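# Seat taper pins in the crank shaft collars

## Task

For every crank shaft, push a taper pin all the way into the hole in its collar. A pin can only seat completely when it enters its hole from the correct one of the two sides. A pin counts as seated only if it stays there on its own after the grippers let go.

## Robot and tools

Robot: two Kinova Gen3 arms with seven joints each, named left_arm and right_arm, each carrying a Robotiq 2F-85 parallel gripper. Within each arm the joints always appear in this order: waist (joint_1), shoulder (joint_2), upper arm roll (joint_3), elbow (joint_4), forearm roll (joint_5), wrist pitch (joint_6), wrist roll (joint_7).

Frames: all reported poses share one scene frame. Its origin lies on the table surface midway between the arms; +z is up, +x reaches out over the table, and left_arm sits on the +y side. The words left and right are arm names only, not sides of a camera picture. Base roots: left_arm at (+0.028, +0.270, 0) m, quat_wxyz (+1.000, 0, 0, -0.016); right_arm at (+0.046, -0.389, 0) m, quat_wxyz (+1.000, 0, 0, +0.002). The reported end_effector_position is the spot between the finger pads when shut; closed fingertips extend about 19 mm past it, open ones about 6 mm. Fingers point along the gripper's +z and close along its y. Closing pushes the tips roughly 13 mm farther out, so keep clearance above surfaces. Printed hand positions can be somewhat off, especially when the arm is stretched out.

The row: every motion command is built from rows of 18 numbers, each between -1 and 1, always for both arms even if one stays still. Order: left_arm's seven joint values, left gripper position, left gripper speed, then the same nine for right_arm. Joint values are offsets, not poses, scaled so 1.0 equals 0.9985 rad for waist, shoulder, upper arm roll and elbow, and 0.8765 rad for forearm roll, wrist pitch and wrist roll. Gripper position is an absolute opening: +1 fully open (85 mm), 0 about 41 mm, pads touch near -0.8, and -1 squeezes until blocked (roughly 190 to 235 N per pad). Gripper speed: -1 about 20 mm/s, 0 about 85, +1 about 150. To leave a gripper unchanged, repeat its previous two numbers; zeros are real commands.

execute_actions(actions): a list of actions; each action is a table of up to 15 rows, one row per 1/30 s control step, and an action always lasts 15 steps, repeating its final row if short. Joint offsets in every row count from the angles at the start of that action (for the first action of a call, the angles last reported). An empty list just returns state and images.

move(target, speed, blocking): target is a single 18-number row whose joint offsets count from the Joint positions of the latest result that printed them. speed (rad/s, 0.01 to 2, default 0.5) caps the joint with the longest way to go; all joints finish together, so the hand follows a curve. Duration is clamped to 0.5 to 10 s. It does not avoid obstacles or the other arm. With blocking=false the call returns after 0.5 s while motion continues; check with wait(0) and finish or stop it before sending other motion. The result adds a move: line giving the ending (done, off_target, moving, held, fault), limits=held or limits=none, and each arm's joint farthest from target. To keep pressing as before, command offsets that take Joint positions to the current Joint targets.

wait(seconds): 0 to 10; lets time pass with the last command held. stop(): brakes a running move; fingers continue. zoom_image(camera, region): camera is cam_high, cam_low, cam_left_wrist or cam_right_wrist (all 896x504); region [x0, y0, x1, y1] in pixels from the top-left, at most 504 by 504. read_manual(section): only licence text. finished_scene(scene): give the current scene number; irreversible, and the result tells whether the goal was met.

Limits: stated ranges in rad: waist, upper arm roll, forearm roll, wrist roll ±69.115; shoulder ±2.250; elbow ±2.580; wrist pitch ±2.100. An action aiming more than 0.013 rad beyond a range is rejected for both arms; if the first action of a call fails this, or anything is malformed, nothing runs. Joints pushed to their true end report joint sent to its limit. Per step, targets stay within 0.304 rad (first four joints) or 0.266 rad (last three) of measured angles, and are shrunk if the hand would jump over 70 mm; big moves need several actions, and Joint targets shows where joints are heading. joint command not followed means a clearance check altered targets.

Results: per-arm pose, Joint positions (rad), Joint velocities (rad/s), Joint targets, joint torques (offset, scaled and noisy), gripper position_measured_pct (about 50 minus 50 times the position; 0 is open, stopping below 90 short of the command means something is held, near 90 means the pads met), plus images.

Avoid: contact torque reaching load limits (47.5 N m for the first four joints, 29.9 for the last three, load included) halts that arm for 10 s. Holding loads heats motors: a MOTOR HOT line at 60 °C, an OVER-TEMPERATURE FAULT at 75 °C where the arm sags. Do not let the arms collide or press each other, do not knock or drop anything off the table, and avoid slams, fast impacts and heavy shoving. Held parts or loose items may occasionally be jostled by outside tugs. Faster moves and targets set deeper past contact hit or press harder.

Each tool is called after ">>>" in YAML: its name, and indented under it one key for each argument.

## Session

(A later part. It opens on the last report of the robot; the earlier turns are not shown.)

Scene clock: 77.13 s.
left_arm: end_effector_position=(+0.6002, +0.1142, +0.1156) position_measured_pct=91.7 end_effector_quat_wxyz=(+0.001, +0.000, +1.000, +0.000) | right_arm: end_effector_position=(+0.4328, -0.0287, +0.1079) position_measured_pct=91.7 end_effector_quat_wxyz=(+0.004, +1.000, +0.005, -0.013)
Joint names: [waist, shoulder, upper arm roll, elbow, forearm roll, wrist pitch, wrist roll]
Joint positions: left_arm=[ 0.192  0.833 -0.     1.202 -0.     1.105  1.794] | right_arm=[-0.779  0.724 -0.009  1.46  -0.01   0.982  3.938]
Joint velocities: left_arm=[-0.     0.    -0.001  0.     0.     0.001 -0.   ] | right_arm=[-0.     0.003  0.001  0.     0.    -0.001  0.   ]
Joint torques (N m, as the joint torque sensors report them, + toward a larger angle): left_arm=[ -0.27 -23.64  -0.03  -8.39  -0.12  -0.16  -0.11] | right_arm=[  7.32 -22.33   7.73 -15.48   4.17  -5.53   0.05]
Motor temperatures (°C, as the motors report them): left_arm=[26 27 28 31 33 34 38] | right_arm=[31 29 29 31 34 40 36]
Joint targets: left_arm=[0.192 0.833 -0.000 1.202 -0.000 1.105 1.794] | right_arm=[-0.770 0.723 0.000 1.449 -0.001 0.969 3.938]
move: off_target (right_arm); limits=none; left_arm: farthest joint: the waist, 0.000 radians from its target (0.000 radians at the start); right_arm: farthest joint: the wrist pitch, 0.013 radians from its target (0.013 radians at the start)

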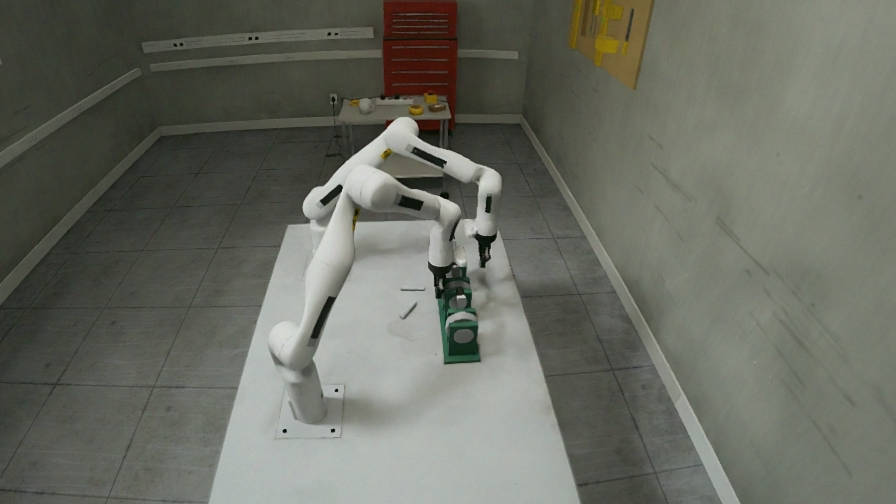

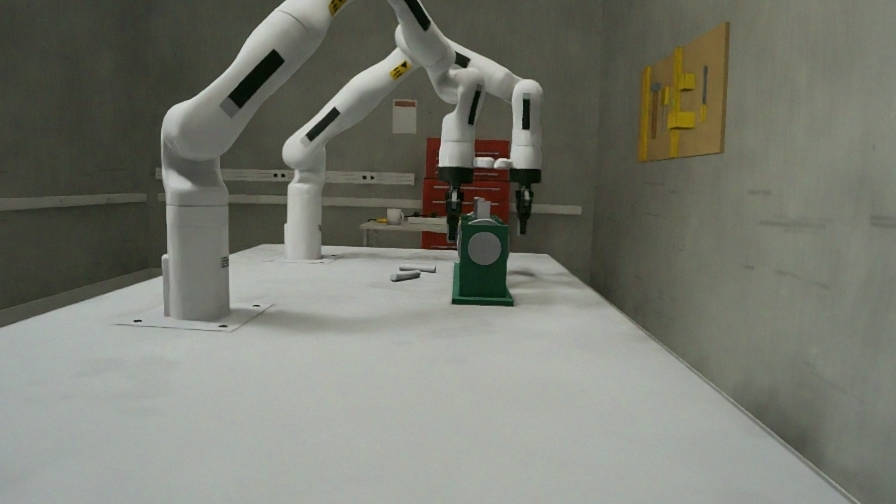

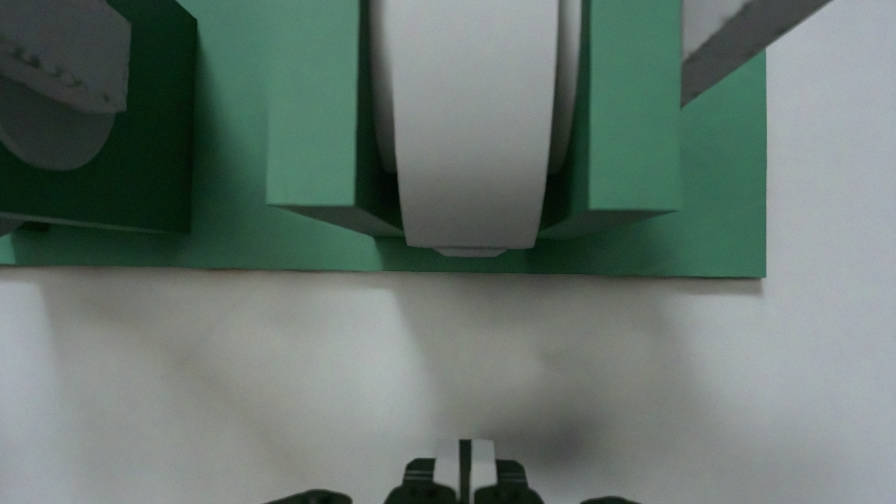

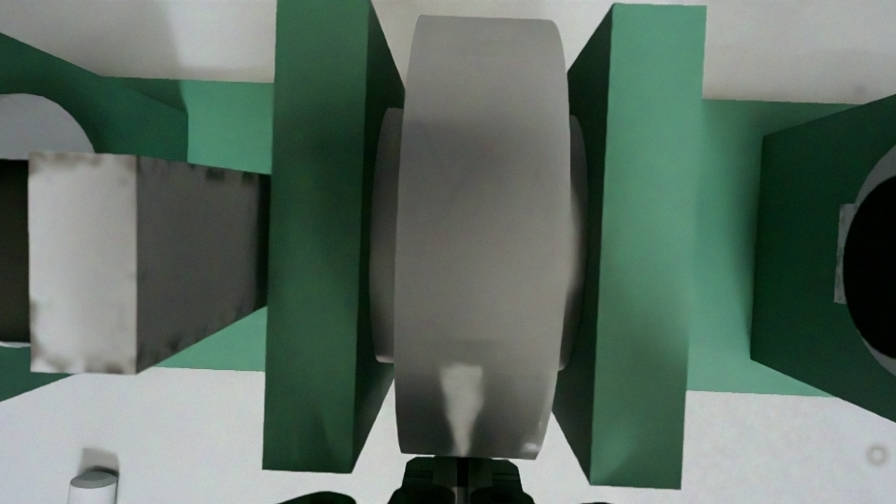

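Back off to compare.

>>> move:
  target: [0,0,0,0,0,0,0,-1,0.5,-0.081,-0.085,0.009,0.163,0.011,-0.1175,-0.1015,-1,0.5]
  speed: 0.3

Scene clock: 78.23 s.
left_arm: end_effector_position=(+0.6002, +0.1142, +0.1156) position_measured_pct=91.7 end_effector_quat_wxyz=(+0.001, +0.000, +1.000, +0.000) | right_arm: end_effector_position=(+0.3853, -0.0298, +0.1107) position_measured_pct=91.7 end_effector_quat_wxyz=(-0.000, +1.000, -0.000, +0.000)
Joint names: [waist, shoulder, upper arm roll, elbow, forearm roll, wrist pitch, wrist roll]
Joint positions: left_arm=[ 0.192  0.833 -0.     1.202 -0.     1.105  1.794] | right_arm=[-0.86   0.64   0.     1.622  0.     0.879  3.849]
Joint velocities: left_arm=[ 0.     0.    -0.001  0.    -0.     0.     0.   ] | right_arm=[-0.003 -0.005 -0.     0.001 -0.    -0.002 -0.   ]
Joint torques (N m, as the joint torque sensors report them, + toward a larger angle): left_arm=[  0.19 -23.62  -0.1   -8.06  -0.25  -0.07  -0.23] | right_arm=[  0.04 -19.58   0.84  -6.53   0.22   0.12  -0.25]
Motor temperatures (°C, as the motors report them): left_arm=[26 27 28 31 33 34 38] | right_arm=[31 29 29 31 34 40 36]
Joint targets: left_arm=[0.192 0.833 -0.000 1.202 -0.000 1.105 1.794] | right_arm=[-0.860 0.639 0.000 1.622 0.000 0.879 3.849]
move: done; limits=none; left_arm: farthest joint: the waist, 0.000 radians from its target (0.000 radians at the start); right_arm: farthest joint: the shoulder, 0.001 radians from its target (0.085 radians at the start)

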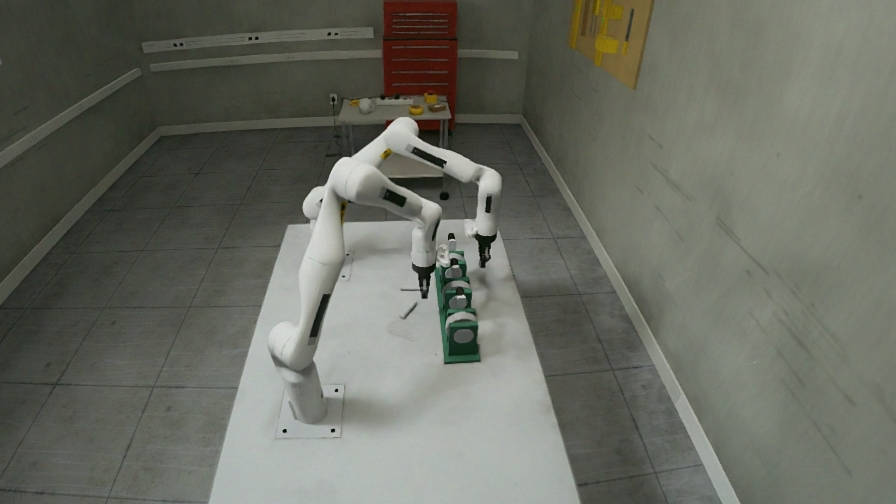

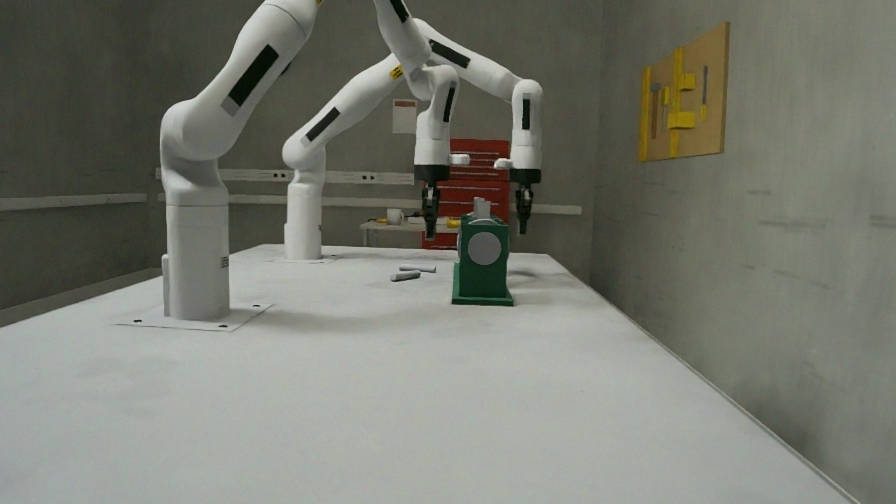

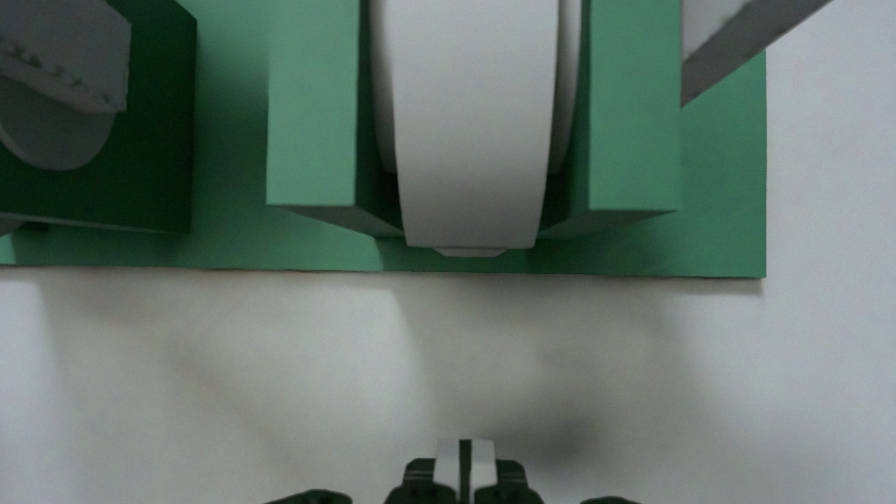

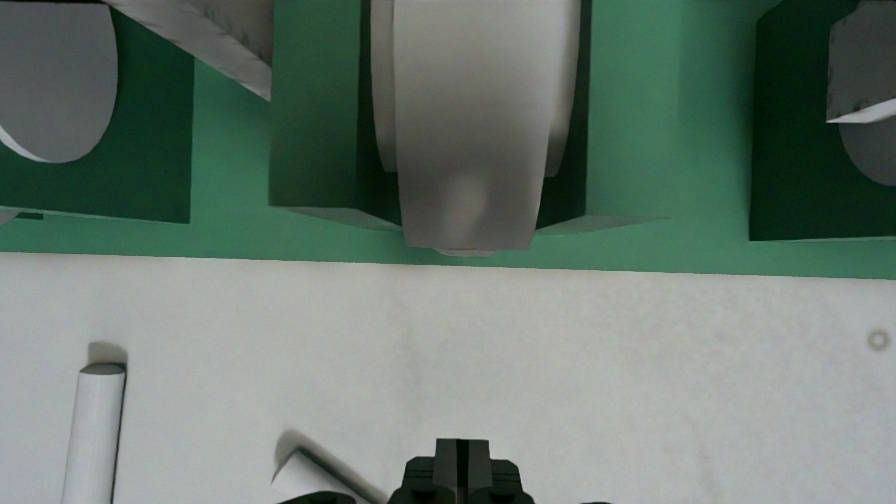

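Same protrusion after the harder push, so the pins are seated.

>>> finished_scene:
  scene: 1

The scene is finished: the task was done.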